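## Task

Get every pill into the compartment marked Saturday. The pills must stay there on their own, without the grippers holding them in. Finish by opening the grippers and pulling the arms away.

## Robot and tools

Robot: two arms, left_arm and right_arm, each ending in a two-finger gripper. The names are not image sides; left_arm sits on the +y side.

Frame: one shared scene frame in metres. The origin is at table-top height, midway between the arms, roughly 5 to 10 cm in from the table's near edge. +x points out over the table, +z points up. Orientations are quaternions written w first (qw, qx, qy, qz). A gripper's fingers point along its own +z axis and close along its own y axis. The reported end_effector_position is the spot between the finger pads, about 1 cm short of the tips; printed positions can be off, more so at long reach.

The row: every motion command uses rows of exactly 16 numbers, always covering both arms: left_arm x, y, z, qw, qx, qy, qz, opening, then right_arm in the same order. x, y, z and the quaternion are an absolute target pose in the scene frame, not an offset. Opening runs from -1 (closed) to +1 (fully open, 0.093 m). To keep an arm still, repeat its whole last reported pose and its intended opening in every row; to hold a steady orientation, resend the same quaternion you chose rather than the drifted reported one. A target more than 0.6 m from that arm's last reported position along any gripper axis gets the call refused, and nothing is sent.

Tools:
- execute_actions: {"actions": [...], "pictures": bool}. The list holds at most one item. Empty list: just report the state. {"rows": [[16 numbers], ...], "steps": n}: up to 15 rows and up to 15 steps of 1/30 s each (default 15); one row per step, the final row repeating if rows run out. {"steps": n} alone: a wait of up to 300 steps, counted from the previous result, so your reply time is included. Pictures come back unless you pass false.
- move: {"target": [16 numbers], "speed": m/s}. Straight-line paths for both grippers toward the target poses, finishing together, lasting 0.5 to 10 s (cut off at 10 s). speed is 0.002 to 0.5, default 0.25; rotation is capped at twice that in rad/s. Turns take the shorter way. Paths ignore obstacles and the other arm; grippers lag, stray and may overshoot speed near full stretch. The opening is applied at the start. The extra "move:" line reports the ending (done, off_target, moving, held, fault) and any limits: paced means a sent pose was clipped; held means a check blocked steps, after which the arm may surge fast. Each gripper's distance to its target is also listed.
- wait: {"seconds": 0 to 10}. Lets time pass with no new command.
- zoom_image: {"camera": name, "region": [x0, y0, x1, y1]} in pixels of that camera's latest image, origin top-left, at most 504 by 504. Cameras: cam_head_left, cam_head_right, cam_high, cam_low, cam_left_wrist, cam_right_wrist, all 504x504, with pinhole+radial calibration supplied (wrist poses derived from joint readings; small errors possible).
- finished_scene: {"scene": number of the current scene}. Ends it irreversibly and reports success plus the next task. Replying with no tool call ends everything.

Control behaviour: each step the commanded pose is limited to 70 mm and 16 degrees away from the measured pose, and position wins over orientation when both can't be met. After an action ends an arm only continues to its last clipped pose, so check the result and send the remainder. Joint friction can leave a gripper up to about 31 mm off, and smaller commands may not move it. The simulation keeps running while you think.

Result lines: the state line gives each gripper's position and quaternion. grip_measured is the gripper motor on the -1..+1 scale; pads meet near -0.94 and each mm of object width adds about 0.0208, with a fixed per-gripper error up to 0.02. Once pads touch, the fingers stop but the motor reading keeps heading to your number, so contact is barely visible there. Sending a number further below the object-width reading squeezes harder, up to about 50 to 62 N per pad; keep sending the same closing number to keep a grip. Joint positions end with the opening in metres (floors at zero). "pose unreachable" means the clearance check altered or blocked an arm's command; HELD marks those steps. "Hand target" shows where the controller is driving each gripper. FAULT lines mark stopped arms. MOTOR HOT appears from 75 °C; at 90 °C the arm halts 10 s, and at 100 °C it goes limp and falls. Holding loads heats motors.

Avoid: knocking or placing anything off the table; letting arms collide or press on each other; striking the bar under the bases and the plate behind it, which can rise about 3 cm above the table with no warning; fast impacts, hard pushes and drops. Loose items may get nudged and held items tugged at random. Before finishing, make sure the pills rest in the right compartment unaided, open the grippers and back the arms off.

Each tool is called by a JSON object that holds its "fn" and its "kwargs".

## Session

{"fn": "execute_actions", "kwargs": {"actions": []}}

Scene clock: 0.00 s of 5400.00 s.
left_arm: end_effector_position=(+0.5472, +0.3937, +0.3339) grip_measured=+0.989 end_effector_quat_wxyz=(+0.620, +0.061, +0.724, +0.297) | right_arm: end_effector_position=(+0.1160, +0.1464, +0.1889) grip_measured=+0.990 end_effector_quat_wxyz=(-0.493, +0.742, -0.306, +0.335)
Joint positions: left_arm=[ 0.069  1.724  1.425  0.25  -0.289  0.536  0.093] | right_arm=[ 1.675  1.822  1.226  0.032  0.966 -1.289  0.093]
Joint velocities: left_arm=[-0.007  0.002  0.007  0.007 -0.022  0.037  0.001] | right_arm=[-0.017 -0.007  0.007  0.022  0.022  0.022  0.001]
Hand target (left_arm): +0.547, +0.394, +0.334; +0.620, +0.061, +0.724, +0.297
Hand target (right_arm): +0.116, +0.146, +0.189; -0.493, +0.742, -0.306, +0.335

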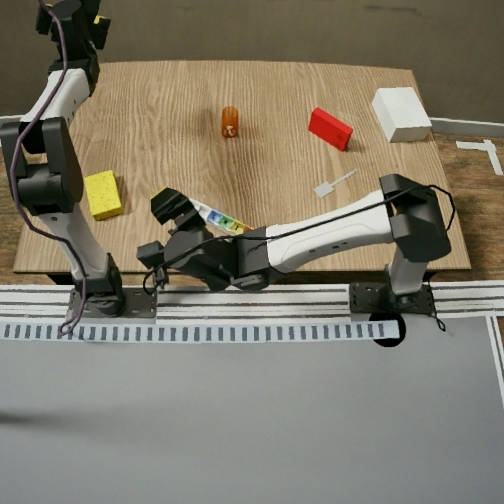

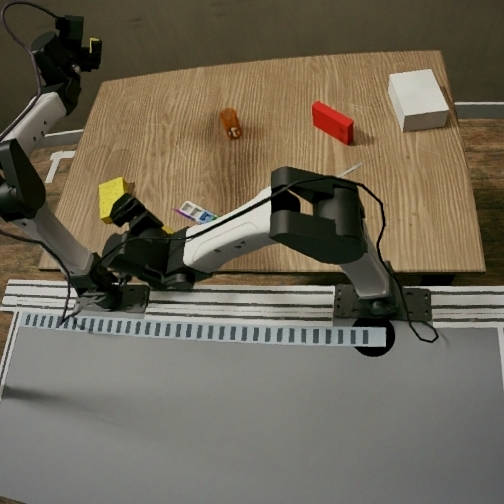

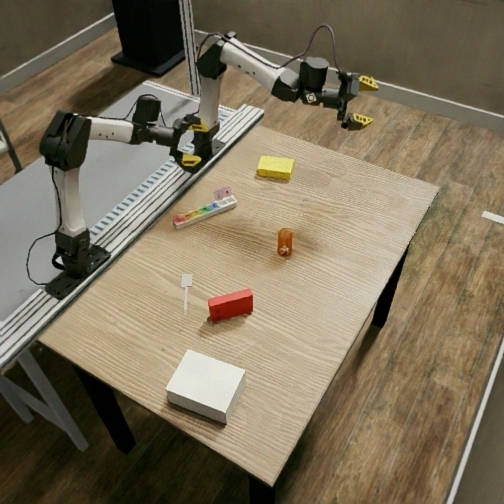

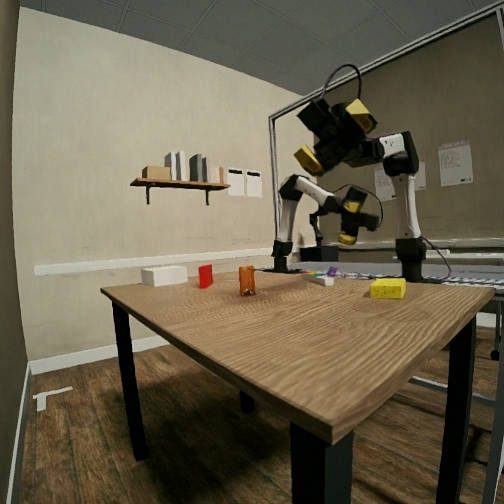

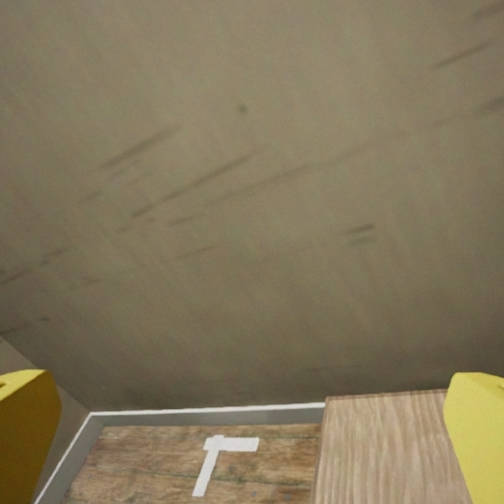

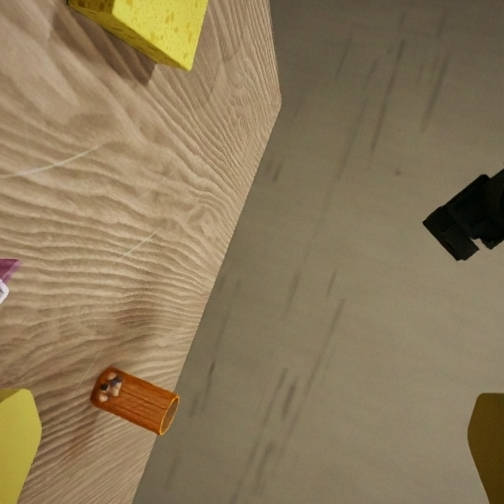

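{"fn": "move", "kwargs": {"target": [0.5472,0.3937,0.3339,0.620,0.061,0.724,0.297,1,0.25,-0.32,0.3,0.5,0,0.866,0,1]}}

{"fn": "zoom_image", "kwargs": {"camera": "cam_head_left", "region": [150,90,310,250]}}

{"fn": "zoom_image", "kwargs": {"camera": "cam_high", "region": [160,160,310,270]}}

Scene clock: 6.60 s of 5400.00 s.
left_arm: end_effector_position=(+0.5472, +0.3938, +0.3340) grip_measured=+0.989 end_effector_quat_wxyz=(+0.620, +0.061, +0.724, +0.297) | right_arm: end_effector_position=(+0.2491, -0.3150, +0.2906) grip_measured=+0.990 end_effector_quat_wxyz=(+0.500, +0.005, +0.866, +0.002)
Joint positions: left_arm=[ 0.069  1.724  1.425  0.25  -0.289  0.536  0.093] | right_arm=[ 0.166  0.727  1.017 -0.835  0.105  0.069  0.093]
Joint velocities: left_arm=[-0.012  0.007 -0.007 -0.007  0.051 -0.022 -0.002] | right_arm=[-0.002  0.012 -0.012 -0.066 -0.022  0.037 -0.   ]
Hand target (left_arm): +0.547, +0.394, +0.334; +0.620, +0.061, +0.724, +0.297
Hand target (right_arm): +0.253, -0.315, +0.296; +0.500, +0.004, +0.866, +0.003
Off the commanded pose (left_arm): 0.000 m, 0 deg.
Off the commanded pose (right_arm): 0.011 m, 1 deg.
move: off_target (right_arm)
camera_calibration (this result's frames):
cam_left_wrist: T_world_to_cam=[[0.275966, -0.829501, -0.485562, 0.336928], [-0.606091, 0.241902, -0.757718, 0.525275], [0.745987, 0.503399, -0.435996, -0.374807], [0, 0, 0, 1]] pos_world=[0.504985, 0.341094, 0.398195]
cam_right_wrist: T_world_to_cam=[[-0.0130496, -0.999437, -0.0309032, -0.303492], [-0.828748, 0.0281029, -0.558915, 0.415558], [0.559469, 0.0183173, -0.828649, 0.187306], [0, 0, 0, 1]] pos_world=[0.23564, -0.31843, 0.378094]

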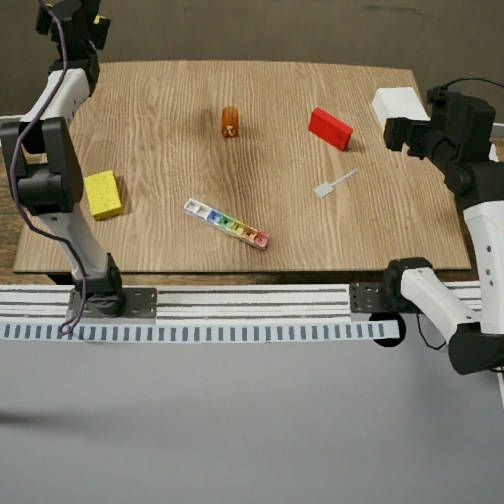

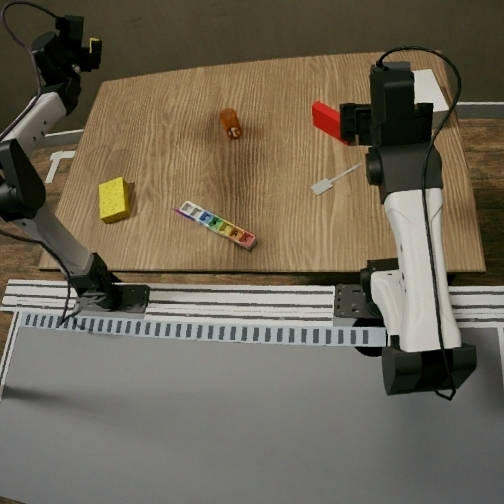

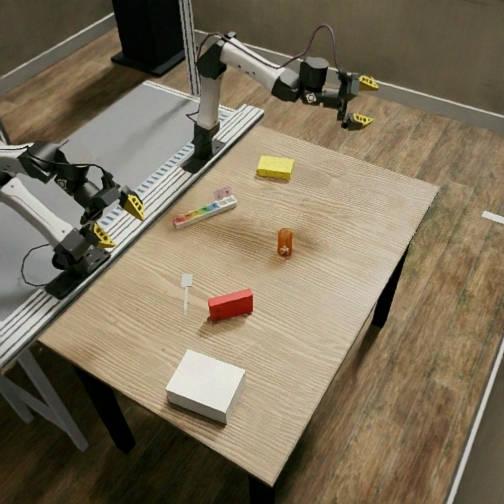

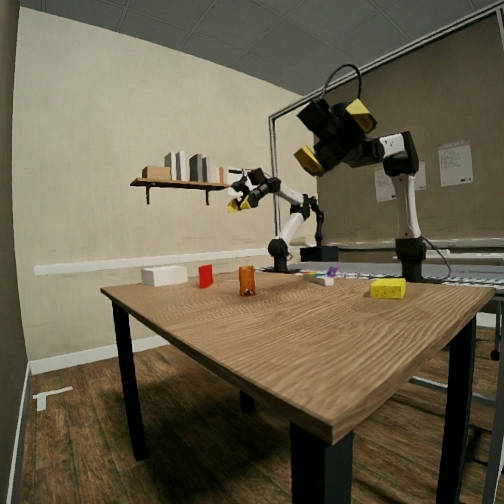

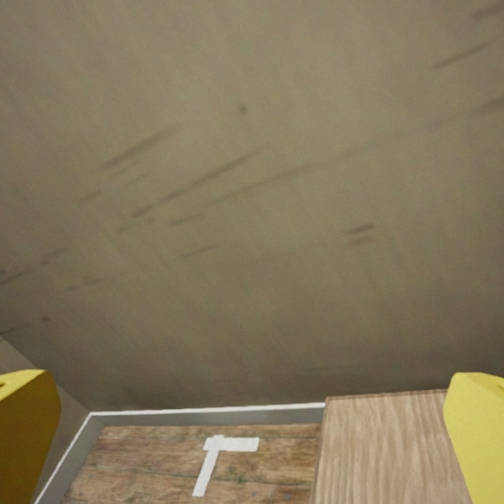

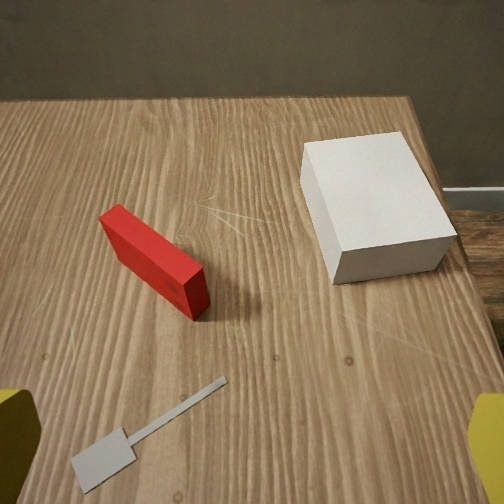

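Region (150, 90, 310, 250) of cam_head_left's 504x504 image, scaled by 3.150, with more detail than that image has.

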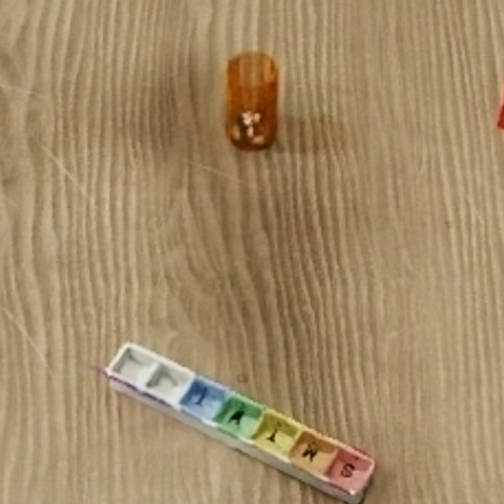

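Region (160, 160, 310, 270) of cam_high's 504x504 image, scaled by 3.360, with more detail than that image has; it fills the top 370 rows of this view, and the rest is white.

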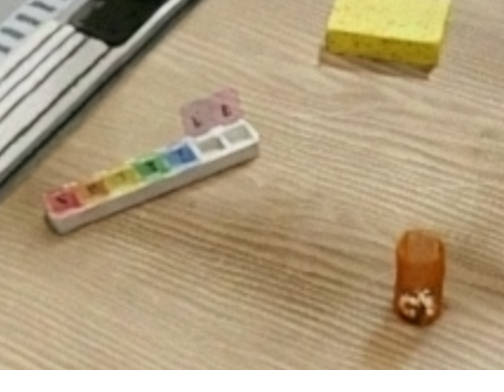

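{"fn": "move", "kwargs": {"target": [0.5472,0.3937,0.3339,0.620,0.061,0.724,0.297,1,0.43,-0.046,0.06,0.581,-0.239,0.757,0.183,1]}}

Scene clock: 10.87 s of 5400.00 s.
left_arm: end_effector_position=(+0.5472, +0.3938, +0.3340) grip_measured=+0.989 end_effector_quat_wxyz=(+0.620, +0.061, +0.724, +0.297) | right_arm: end_effector_position=(+0.4233, -0.0514, +0.0599) grip_measured=+0.990 end_effector_quat_wxyz=(+0.569, -0.237, +0.767, +0.178)
Joint positions: left_arm=[ 0.069  1.724  1.425  0.25  -0.289  0.536  0.093] | right_arm=[ 0.619  2.047  0.766  0.972 -0.031 -0.     0.093]
Joint velocities: left_arm=[ 0.007 -0.027 -0.007 -0.037 -0.051  0.037 -0.001] | right_arm=[-0.007 -0.017 -0.002  0.022 -0.022 -0.007 -0.   ]
Hand target (left_arm): +0.547, +0.394, +0.334; +0.620, +0.061, +0.724, +0.297
Hand target (right_arm): +0.428, -0.044, +0.064; +0.578, -0.241, +0.758, +0.183
Off the commanded pose (left_arm): 0.000 m, 0 deg.
Off the commanded pose (right_arm): 0.009 m, 2 deg.
move: done
camera_calibration (this result's frames):
cam_left_wrist: T_world_to_cam=[[0.275966, -0.829501, -0.485562, 0.336928], [-0.606091, 0.241902, -0.757718, 0.525275], [0.745987, 0.503399, -0.435996, -0.374807], [0, 0, 0, 1]] pos_world=[0.504985, 0.341094, 0.398195]
cam_right_wrist: T_world_to_cam=[[0.564688, -0.824902, -0.0257885, -0.28077], [-0.570305, -0.367436, -0.734672, 0.304397], [0.596557, 0.429568, -0.677932, -0.109709], [0, 0, 0, 1]] pos_world=[0.397594, -0.0726342, 0.142016]

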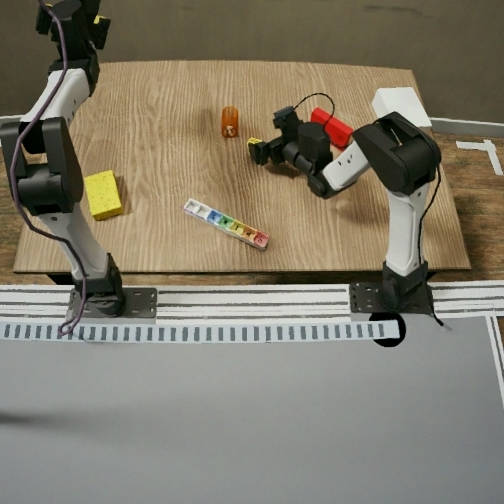

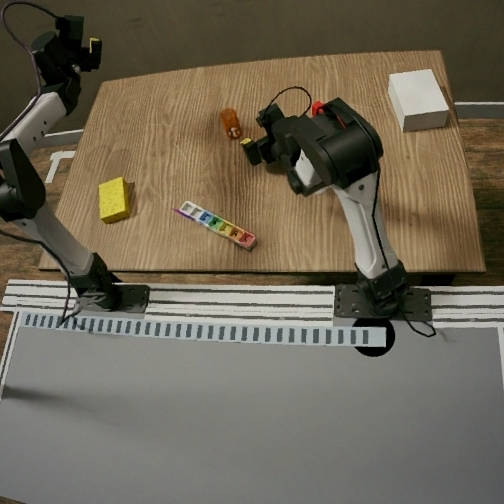

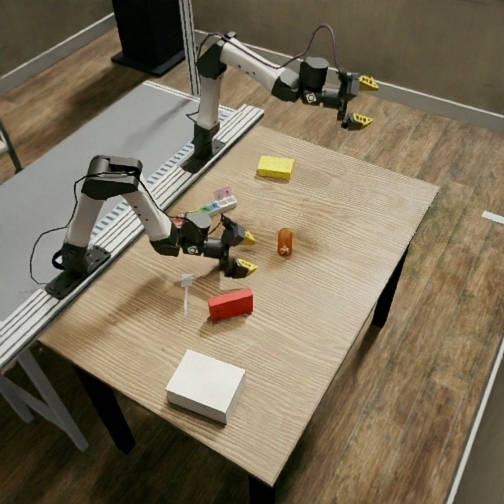

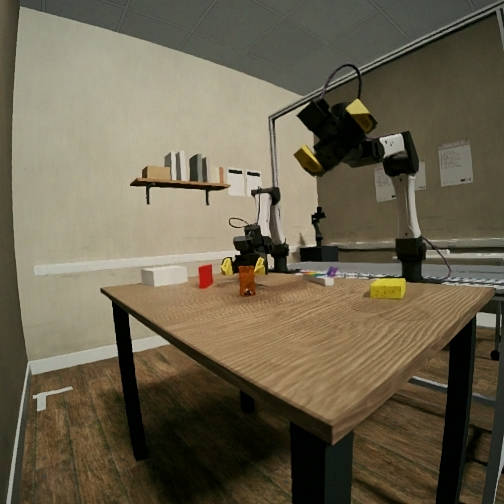

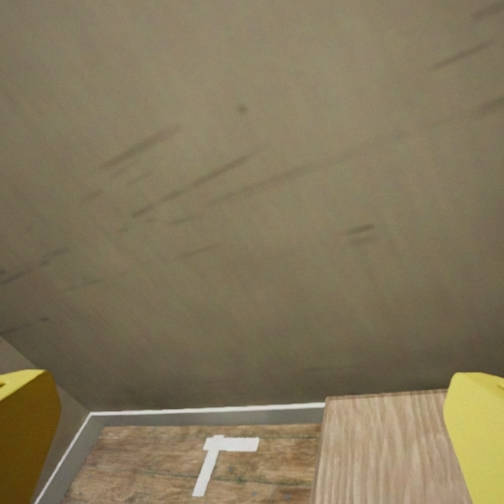

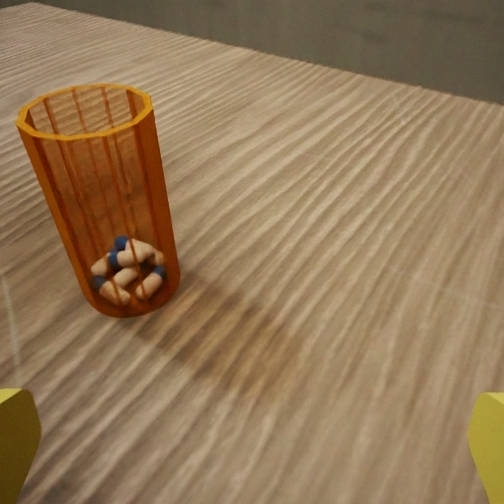

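{"fn": "move", "kwargs": {"target": [0.5472,0.3937,0.3339,0.620,0.061,0.724,0.297,1,0.41,0.012,0.05,0.581,-0.239,0.757,0.183,1], "speed": 0.1}}

Scene clock: 12.47 s of 5400.00 s.
left_arm: end_effector_position=(+0.5472, +0.3938, +0.3340) grip_measured=+0.989 end_effector_quat_wxyz=(+0.620, +0.061, +0.724, +0.297) | right_arm: end_effector_position=(+0.4030, +0.0065, +0.0449) grip_measured=+0.990 end_effector_quat_wxyz=(+0.570, -0.247, +0.763, +0.180)
Joint positions: left_arm=[ 0.069  1.724  1.425  0.25  -0.289  0.536  0.093] | right_arm=[0.779 2.145 0.846 0.992 0.105 0.032 0.093]
Joint velocities: left_arm=[-0.007 -0.022  0.002 -0.007 -0.051 -0.022 -0.   ] | right_arm=[ 0.002 -0.007  0.012  0.022  0.066 -0.037 -0.001]
Hand target (left_arm): +0.547, +0.394, +0.334; +0.620, +0.061, +0.724, +0.297
Hand target (right_arm): +0.409, +0.011, +0.051; +0.581, -0.239, +0.756, +0.183
Off the commanded pose (left_arm): 0.000 m, 0 deg.
Off the commanded pose (right_arm): 0.010 m, 2 deg.
move: done
camera_calibration (this result's frames):
cam_left_wrist: T_world_to_cam=[[0.275966, -0.829501, -0.485562, 0.336928], [-0.606091, 0.241902, -0.757718, 0.525275], [0.745987, 0.503399, -0.435996, -0.374807], [0, 0, 0, 1]] pos_world=[0.504985, 0.341094, 0.398195]
cam_right_wrist: T_world_to_cam=[[0.581331, -0.813527, -0.0150948, -0.229207], [-0.556653, -0.384106, -0.736614, 0.297721], [0.593458, 0.436619, -0.676145, -0.131524], [0, 0, 0, 1]] pos_world=[0.377027, -0.0146836, 0.126916]

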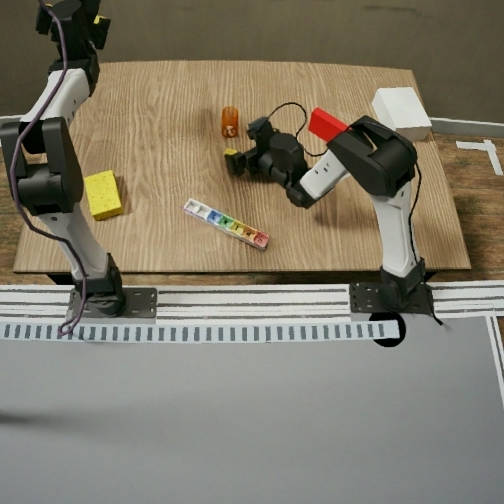

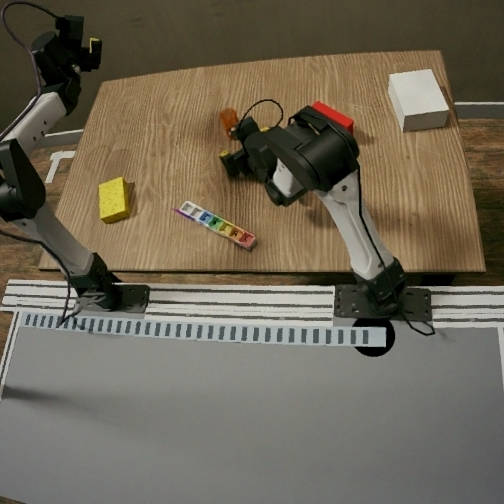

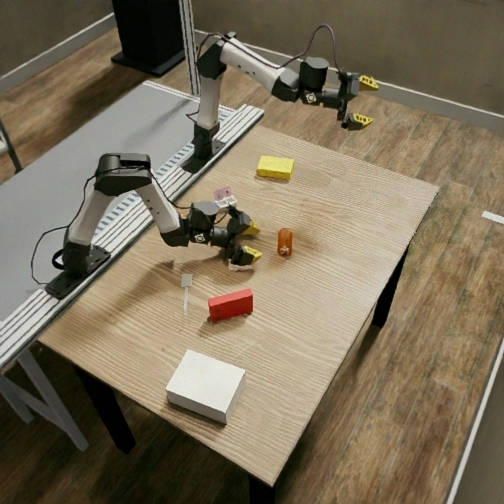

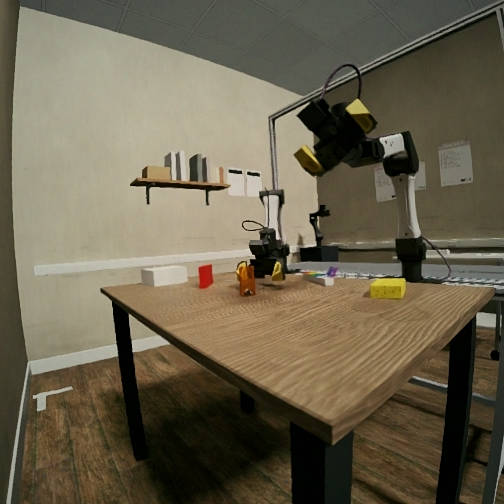

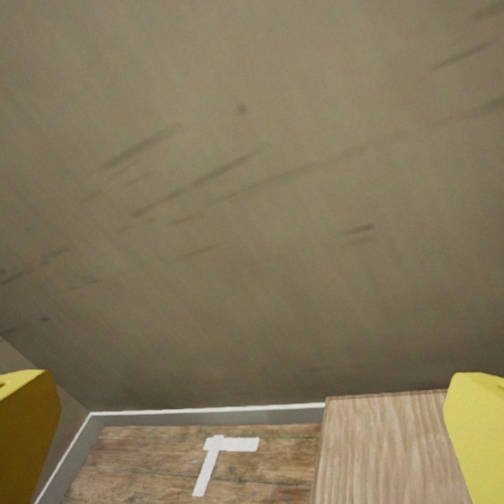

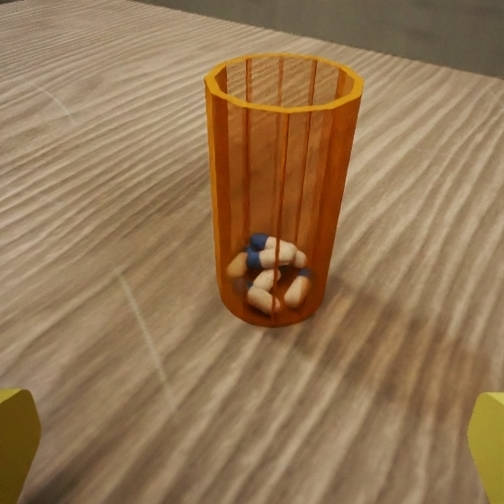

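{"fn": "move", "kwargs": {"target": [0.5472,0.3937,0.3339,0.620,0.061,0.724,0.297,1,0.482,0.053,0.047,0.581,-0.239,0.757,0.183,1], "speed": 0.08}}

Scene clock: 14.60 s of 5400.00 s.
left_arm: end_effector_position=(+0.5472, +0.3938, +0.3340) grip_measured=+0.989 end_effector_quat_wxyz=(+0.620, +0.061, +0.724, +0.297) | right_arm: end_effector_position=(+0.4743, +0.0535, +0.0466) grip_measured=+0.990 end_effector_quat_wxyz=(+0.577, -0.240, +0.759, +0.182)
Joint positions: left_arm=[ 0.069  1.724  1.425  0.25  -0.289  0.536  0.093] | right_arm=[0.753 2.348 1.251 0.81  0.088 0.033 0.093]
Joint velocities: left_arm=[-0.007 -0.002  0.012 -0.037 -0.022 -0.022  0.   ] | right_arm=[ 0.007  0.007 -0.002 -0.022  0.007 -0.051 -0.001]
Hand target (left_arm): +0.547, +0.394, +0.334; +0.620, +0.061, +0.724, +0.297
Hand target (right_arm): +0.481, +0.054, +0.048; +0.581, -0.239, +0.757, +0.183
Off the commanded pose (left_arm): 0.000 m, 0 deg.
Off the commanded pose (right_arm): 0.008 m, 1 deg.
move: done
camera_calibration (this result's frames):
cam_left_wrist: T_world_to_cam=[[0.275966, -0.829501, -0.485562, 0.336928], [-0.606091, 0.241902, -0.757718, 0.525275], [0.745987, 0.503399, -0.435996, -0.374807], [0, 0, 0, 1]] pos_world=[0.504985, 0.341094, 0.398195]
cam_right_wrist: T_world_to_cam=[[0.574183, -0.818411, -0.0227409, -0.22843], [-0.551635, -0.366194, -0.7494, 0.353951], [0.60499, 0.442838, -0.661726, -0.19969], [0, 0, 0, 1]] pos_world=[0.447223, 0.0310954, 0.127916]

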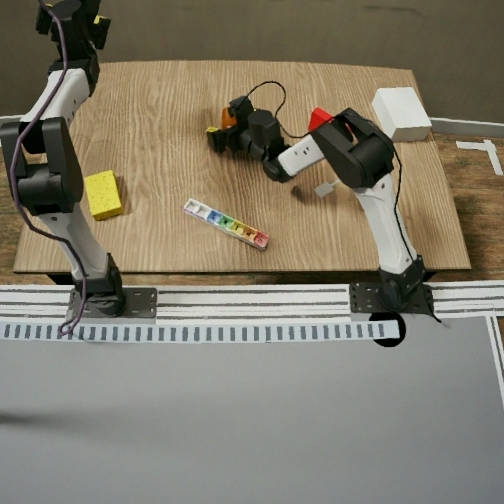

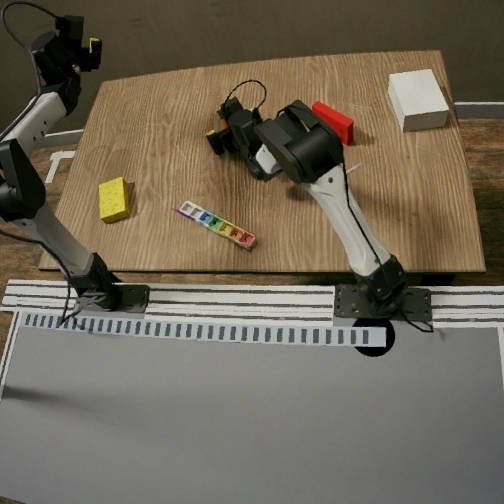

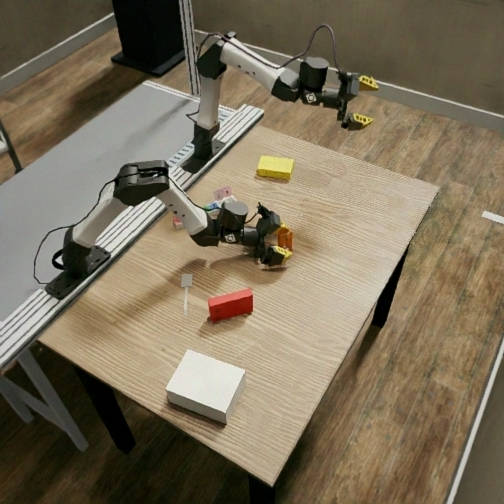

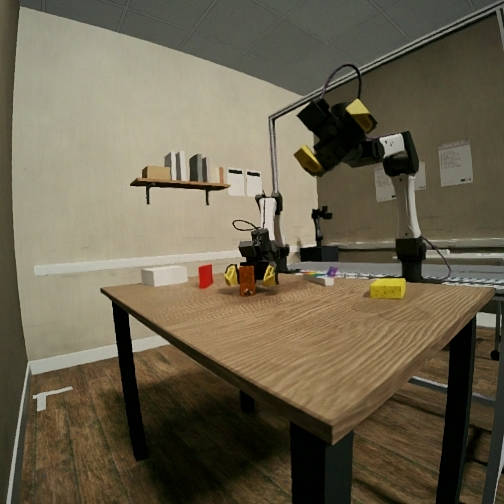

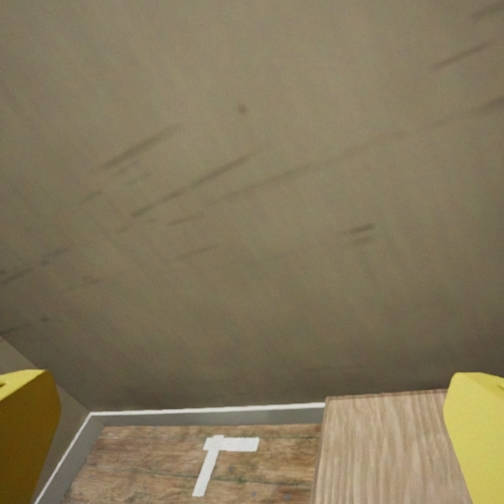

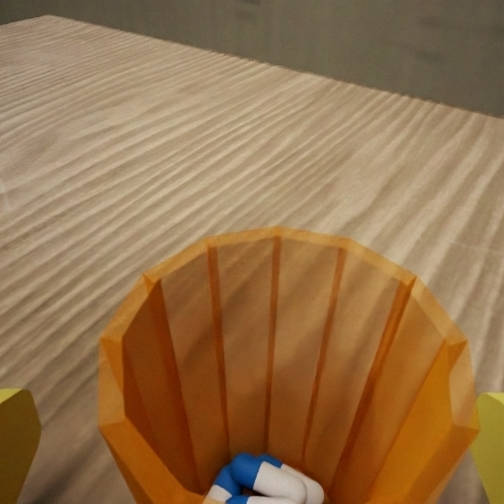

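{"fn": "move", "kwargs": {"target": [0.5472,0.3937,0.3339,0.620,0.061,0.724,0.297,1,0.482,0.049,0.047,0.581,-0.239,0.757,0.183,-0.3], "speed": 0.05}}

{"fn": "move", "kwargs": {"target": [0.5472,0.3937,0.3339,0.620,0.061,0.724,0.297,1,0.40,0.05,0.12,0.118,-0.419,0.898,0.055,-0.3], "speed": 0.2}}

{"fn": "move", "kwargs": {"target": [0.5472,0.3937,0.3339,0.620,0.061,0.724,0.297,1,0.29,0.10,0.10,0.028,-0.968,0.215,0.127,-0.3], "speed": 0.25}}

Scene clock: 15.80 s of 5400.00 s.
left_arm: end_effector_position=(+0.5472, +0.3938, +0.3340) grip_measured=+0.989 end_effector_quat_wxyz=(+0.620, +0.061, +0.724, +0.297) | right_arm: end_effector_position=(+0.4776, +0.0494, +0.0464) grip_measured=-0.263 end_effector_quat_wxyz=(+0.577, -0.238, +0.760, +0.182)
Joint positions: left_arm=[ 0.069  1.724  1.425  0.25  -0.289  0.536  0.093] | right_arm=[0.742 2.348 1.251 0.809 0.079 0.033 0.033]
Joint velocities: left_arm=[-0.012 -0.007  0.002  0.022  0.007 -0.095 -0.   ] | right_arm=[ 0.002  0.022 -0.002 -0.007 -0.037  0.051  0.001]
Hand target (left_arm): +0.547, +0.394, +0.334; +0.620, +0.061, +0.724, +0.297
Hand target (right_arm): +0.482, +0.049, +0.047; +0.581, -0.239, +0.757, +0.183
Off the commanded pose (left_arm): 0.000 m, 0 deg.
Off the commanded pose (right_arm): 0.004 m, 1 deg.
move: done
camera_calibration (this result's frames):
cam_left_wrist: T_world_to_cam=[[0.275966, -0.829501, -0.485562, 0.336928], [-0.606091, 0.241902, -0.757718, 0.525275], [0.745987, 0.503399, -0.435996, -0.374807], [0, 0, 0, 1]] pos_world=[0.504985, 0.341094, 0.398195]
cam_right_wrist: T_world_to_cam=[[0.571687, -0.820088, -0.0250933, -0.232292], [-0.554319, -0.363508, -0.748728, 0.355277], [0.604901, 0.441947, -0.662403, -0.199882], [0, 0, 0, 1]] pos_world=[0.450644, 0.0269837, 0.127774]

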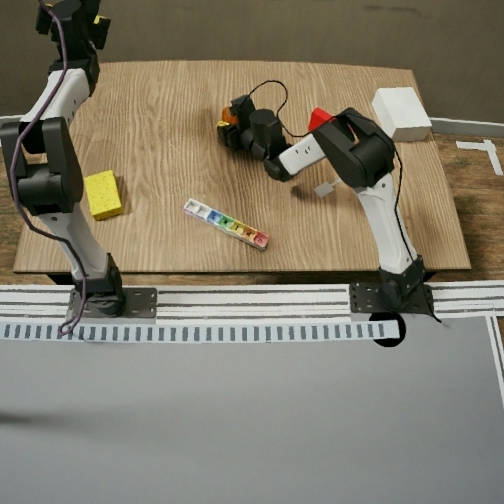

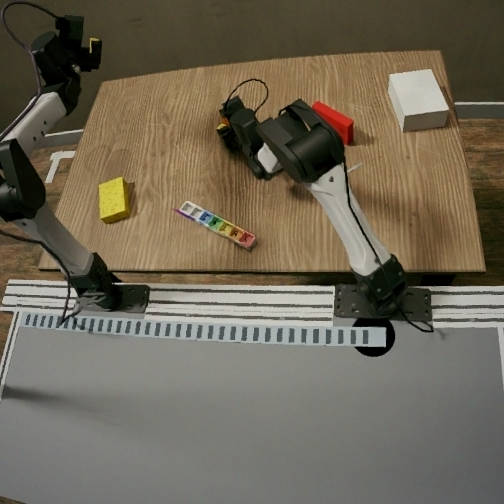

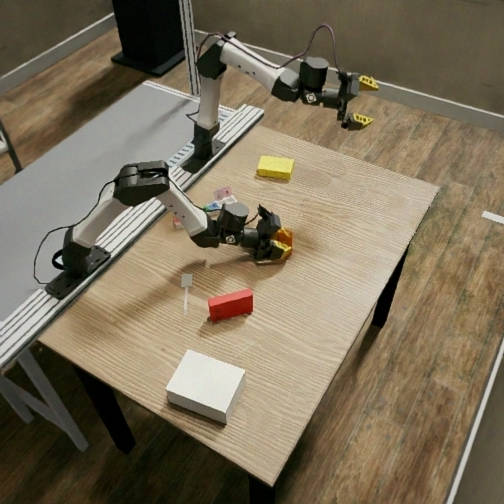

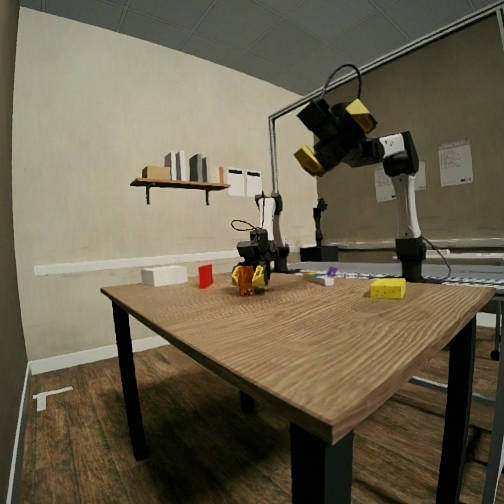

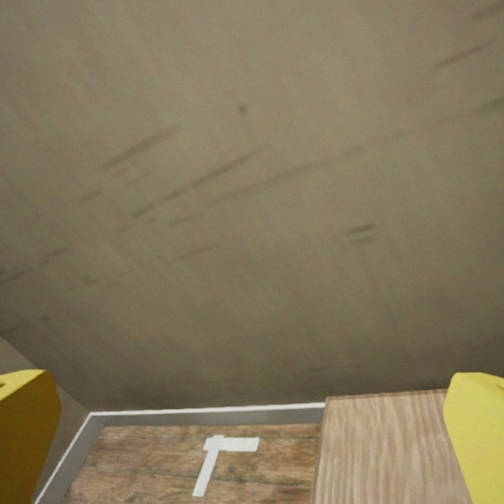

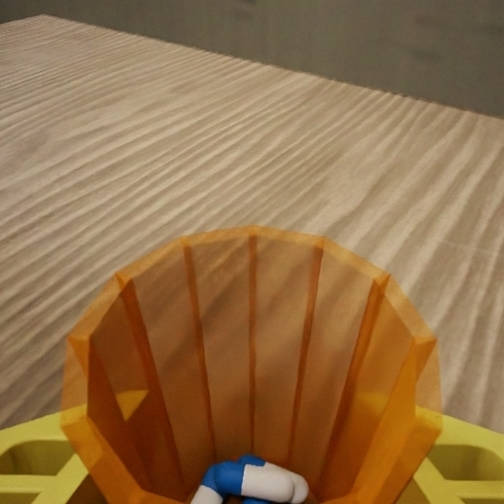

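Scene clock: 19.43 s of 5400.00 s.
left_arm: end_effector_position=(+0.5472, +0.3938, +0.3340) grip_measured=+0.989 end_effector_quat_wxyz=(+0.620, +0.061, +0.724, +0.297) | right_arm: end_effector_position=(+0.3987, +0.0419, +0.1219) grip_measured=-0.263 end_effector_quat_wxyz=(+0.127, -0.409, +0.902, +0.050)
Joint positions: left_arm=[ 0.069  1.724  1.425  0.25  -0.289  0.536  0.093] | right_arm=[ 0.792  2.625  2.833 -1.52  -0.024 -0.103  0.033]
Joint velocities: left_arm=[-0.002 -0.007  0.002 -0.007 -0.007 -0.007  0.001] | right_arm=[-0.012  0.002  0.007 -0.022 -0.022 -0.007 -0.   ]
Hand target (left_arm): +0.547, +0.394, +0.334; +0.620, +0.061, +0.724, +0.297
Hand target (right_arm): +0.397, +0.047, +0.122; +0.130, -0.415, +0.899, +0.054
Off the commanded pose (left_arm): 0.000 m, 0 deg.
Off the commanded pose (right_arm): 0.008 m, 2 deg.
elbow stopped short (right arm): the move would have taken joint 3 (elbow) straighter than the controller allows; a more bent joint 3 avoids this.
move: done
camera_calibration (this result's frames):
cam_left_wrist: T_world_to_cam=[[0.275966, -0.829501, -0.485562, 0.336928], [-0.606091, 0.241902, -0.757718, 0.525275], [0.745987, 0.503399, -0.435996, -0.374807], [0, 0, 0, 1]] pos_world=[0.504985, 0.341094, 0.398195]
cam_right_wrist: T_world_to_cam=[[0.737899, -0.674907, 0.00221389, -0.267179], [-0.664438, -0.72587, 0.177861, 0.311471], [-0.118433, -0.132715, -0.984053, 0.25288], [0, 0, 0, 1]] pos_world=[0.434054, 0.0793277, 0.19404]

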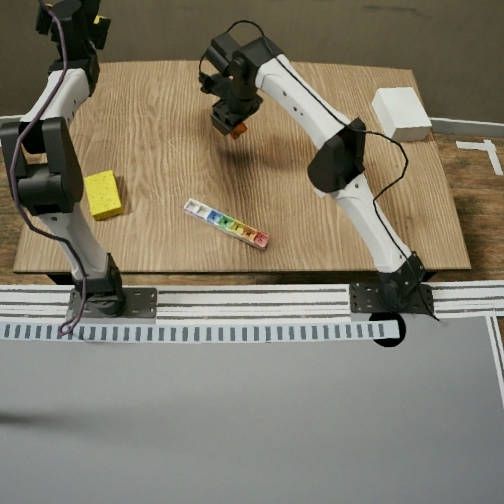

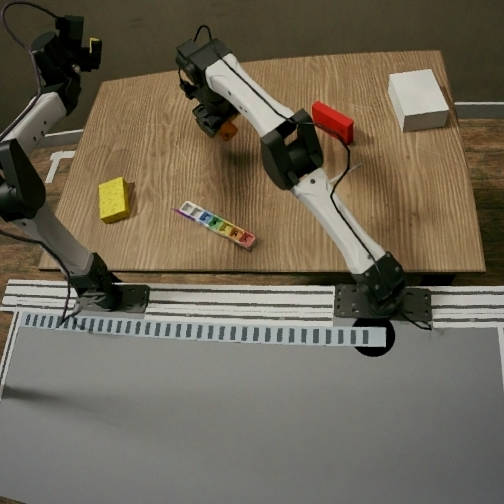

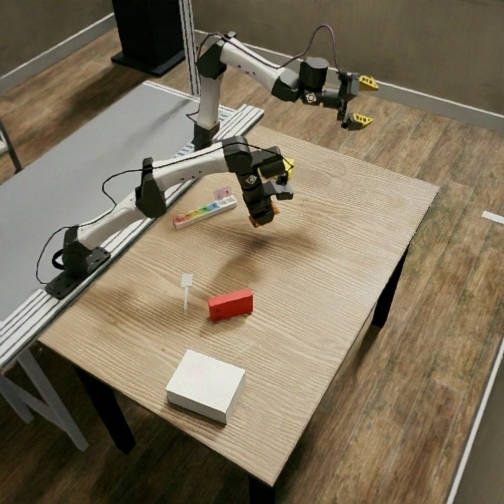

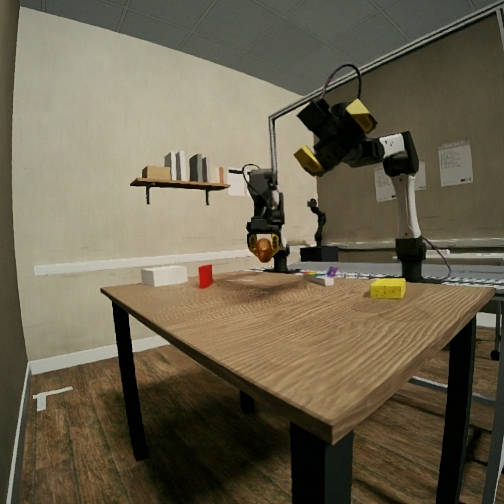

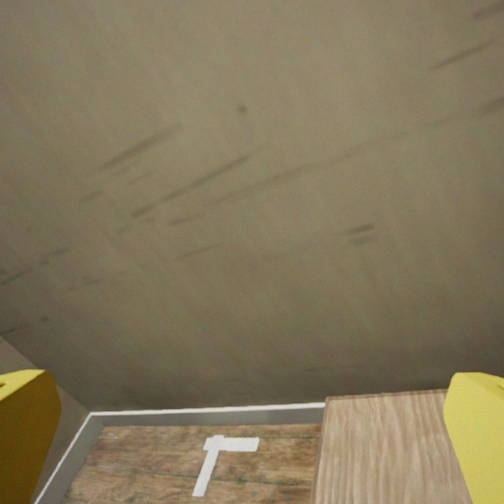

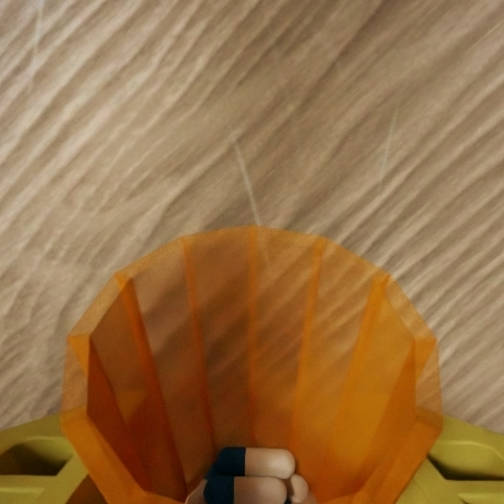

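Scene clock: 23.70 s of 5400.00 s.
left_arm: end_effector_position=(+0.5472, +0.3938, +0.3340) grip_measured=+0.989 end_effector_quat_wxyz=(+0.620, +0.061, +0.724, +0.297) | right_arm: end_effector_position=(+0.2936, +0.0991, +0.1005) grip_measured=-0.262 end_effector_quat_wxyz=(-0.111, +0.962, -0.231, -0.089)
Joint positions: left_arm=[ 0.069  1.724  1.425  0.25  -0.289  0.536  0.093] | right_arm=[ 0.936  2.625  2.75  -1.583 -0.268 -1.765  0.033]
Joint velocities: left_arm=[-0.002 -0.007 -0.007  0.022  0.037 -0.066 -0.001] | right_arm=[-0.002  0.007 -0.012 -0.095  0.022 -0.037 -0.   ]
Hand target (left_arm): +0.547, +0.394, +0.334; +0.620, +0.061, +0.724, +0.297
Hand target (right_arm): +0.289, +0.098, +0.100; -0.105, +0.964, -0.226, -0.092
Off the commanded pose (left_arm): 0.000 m, 0 deg.
Off the commanded pose (right_arm): 0.004 m, 11 deg.
joint sent to its limit (right arm) — the command would take joint 4 (wrist pitch) past its lower limit, so that joint was sent only as far as its limit.
move: off_target (right_arm)
camera_calibration (this result's frames):
cam_left_wrist: T_world_to_cam=[[0.275966, -0.829501, -0.485562, 0.336928], [-0.606091, 0.241902, -0.757718, 0.525275], [0.745987, 0.503399, -0.435996, -0.374807], [0, 0, 0, 1]] pos_world=[0.504985, 0.341094, 0.398195]
cam_right_wrist: T_world_to_cam=[[0.483555, 0.860388, 0.160956, -0.244385], [0.833374, -0.508773, 0.21596, -0.178111], [0.267699, 0.0297076, -0.963045, 0.0953366], [0, 0, 0, 1]] pos_world=[0.241085, 0.116815, 0.169613]

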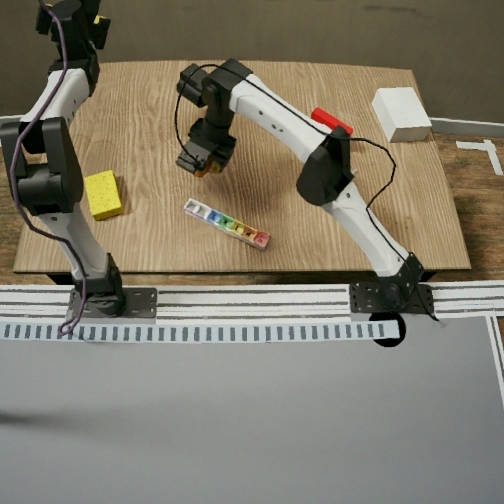

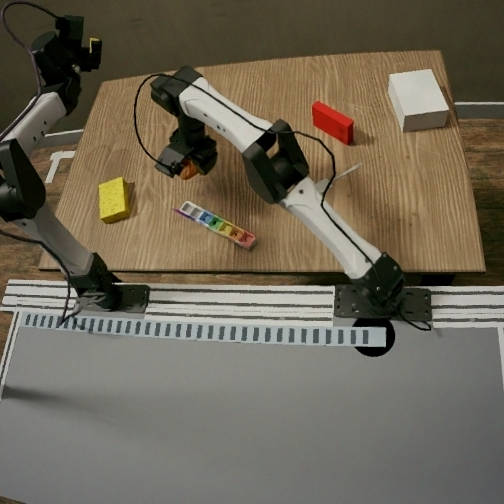

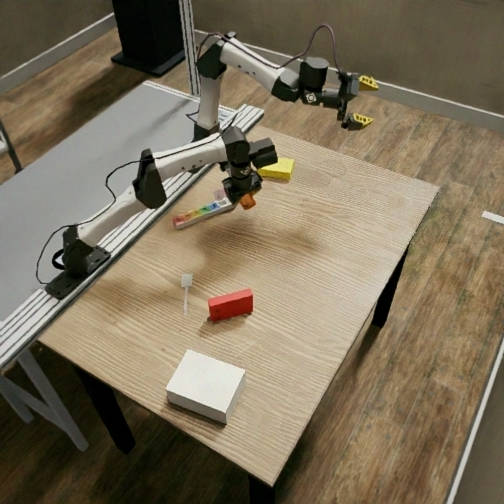

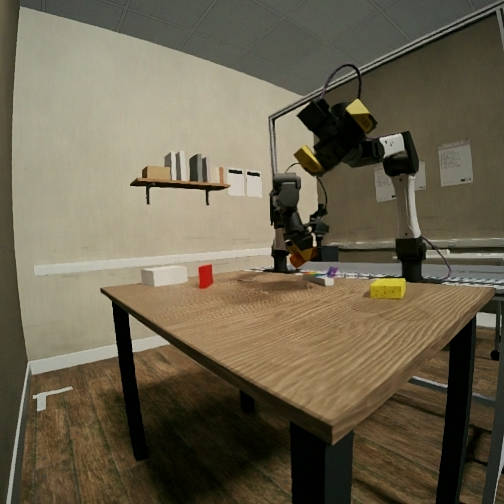

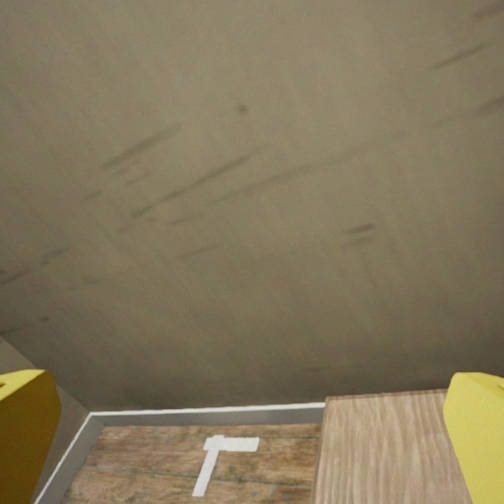

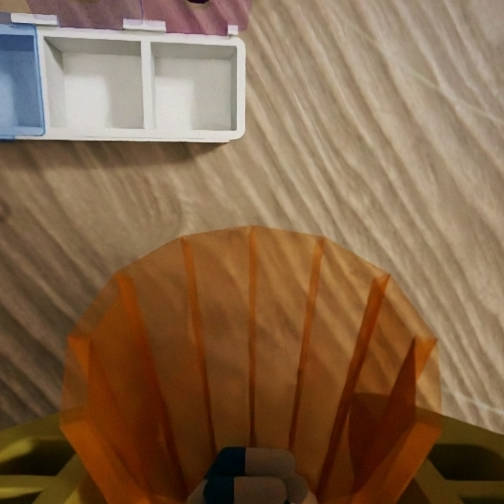

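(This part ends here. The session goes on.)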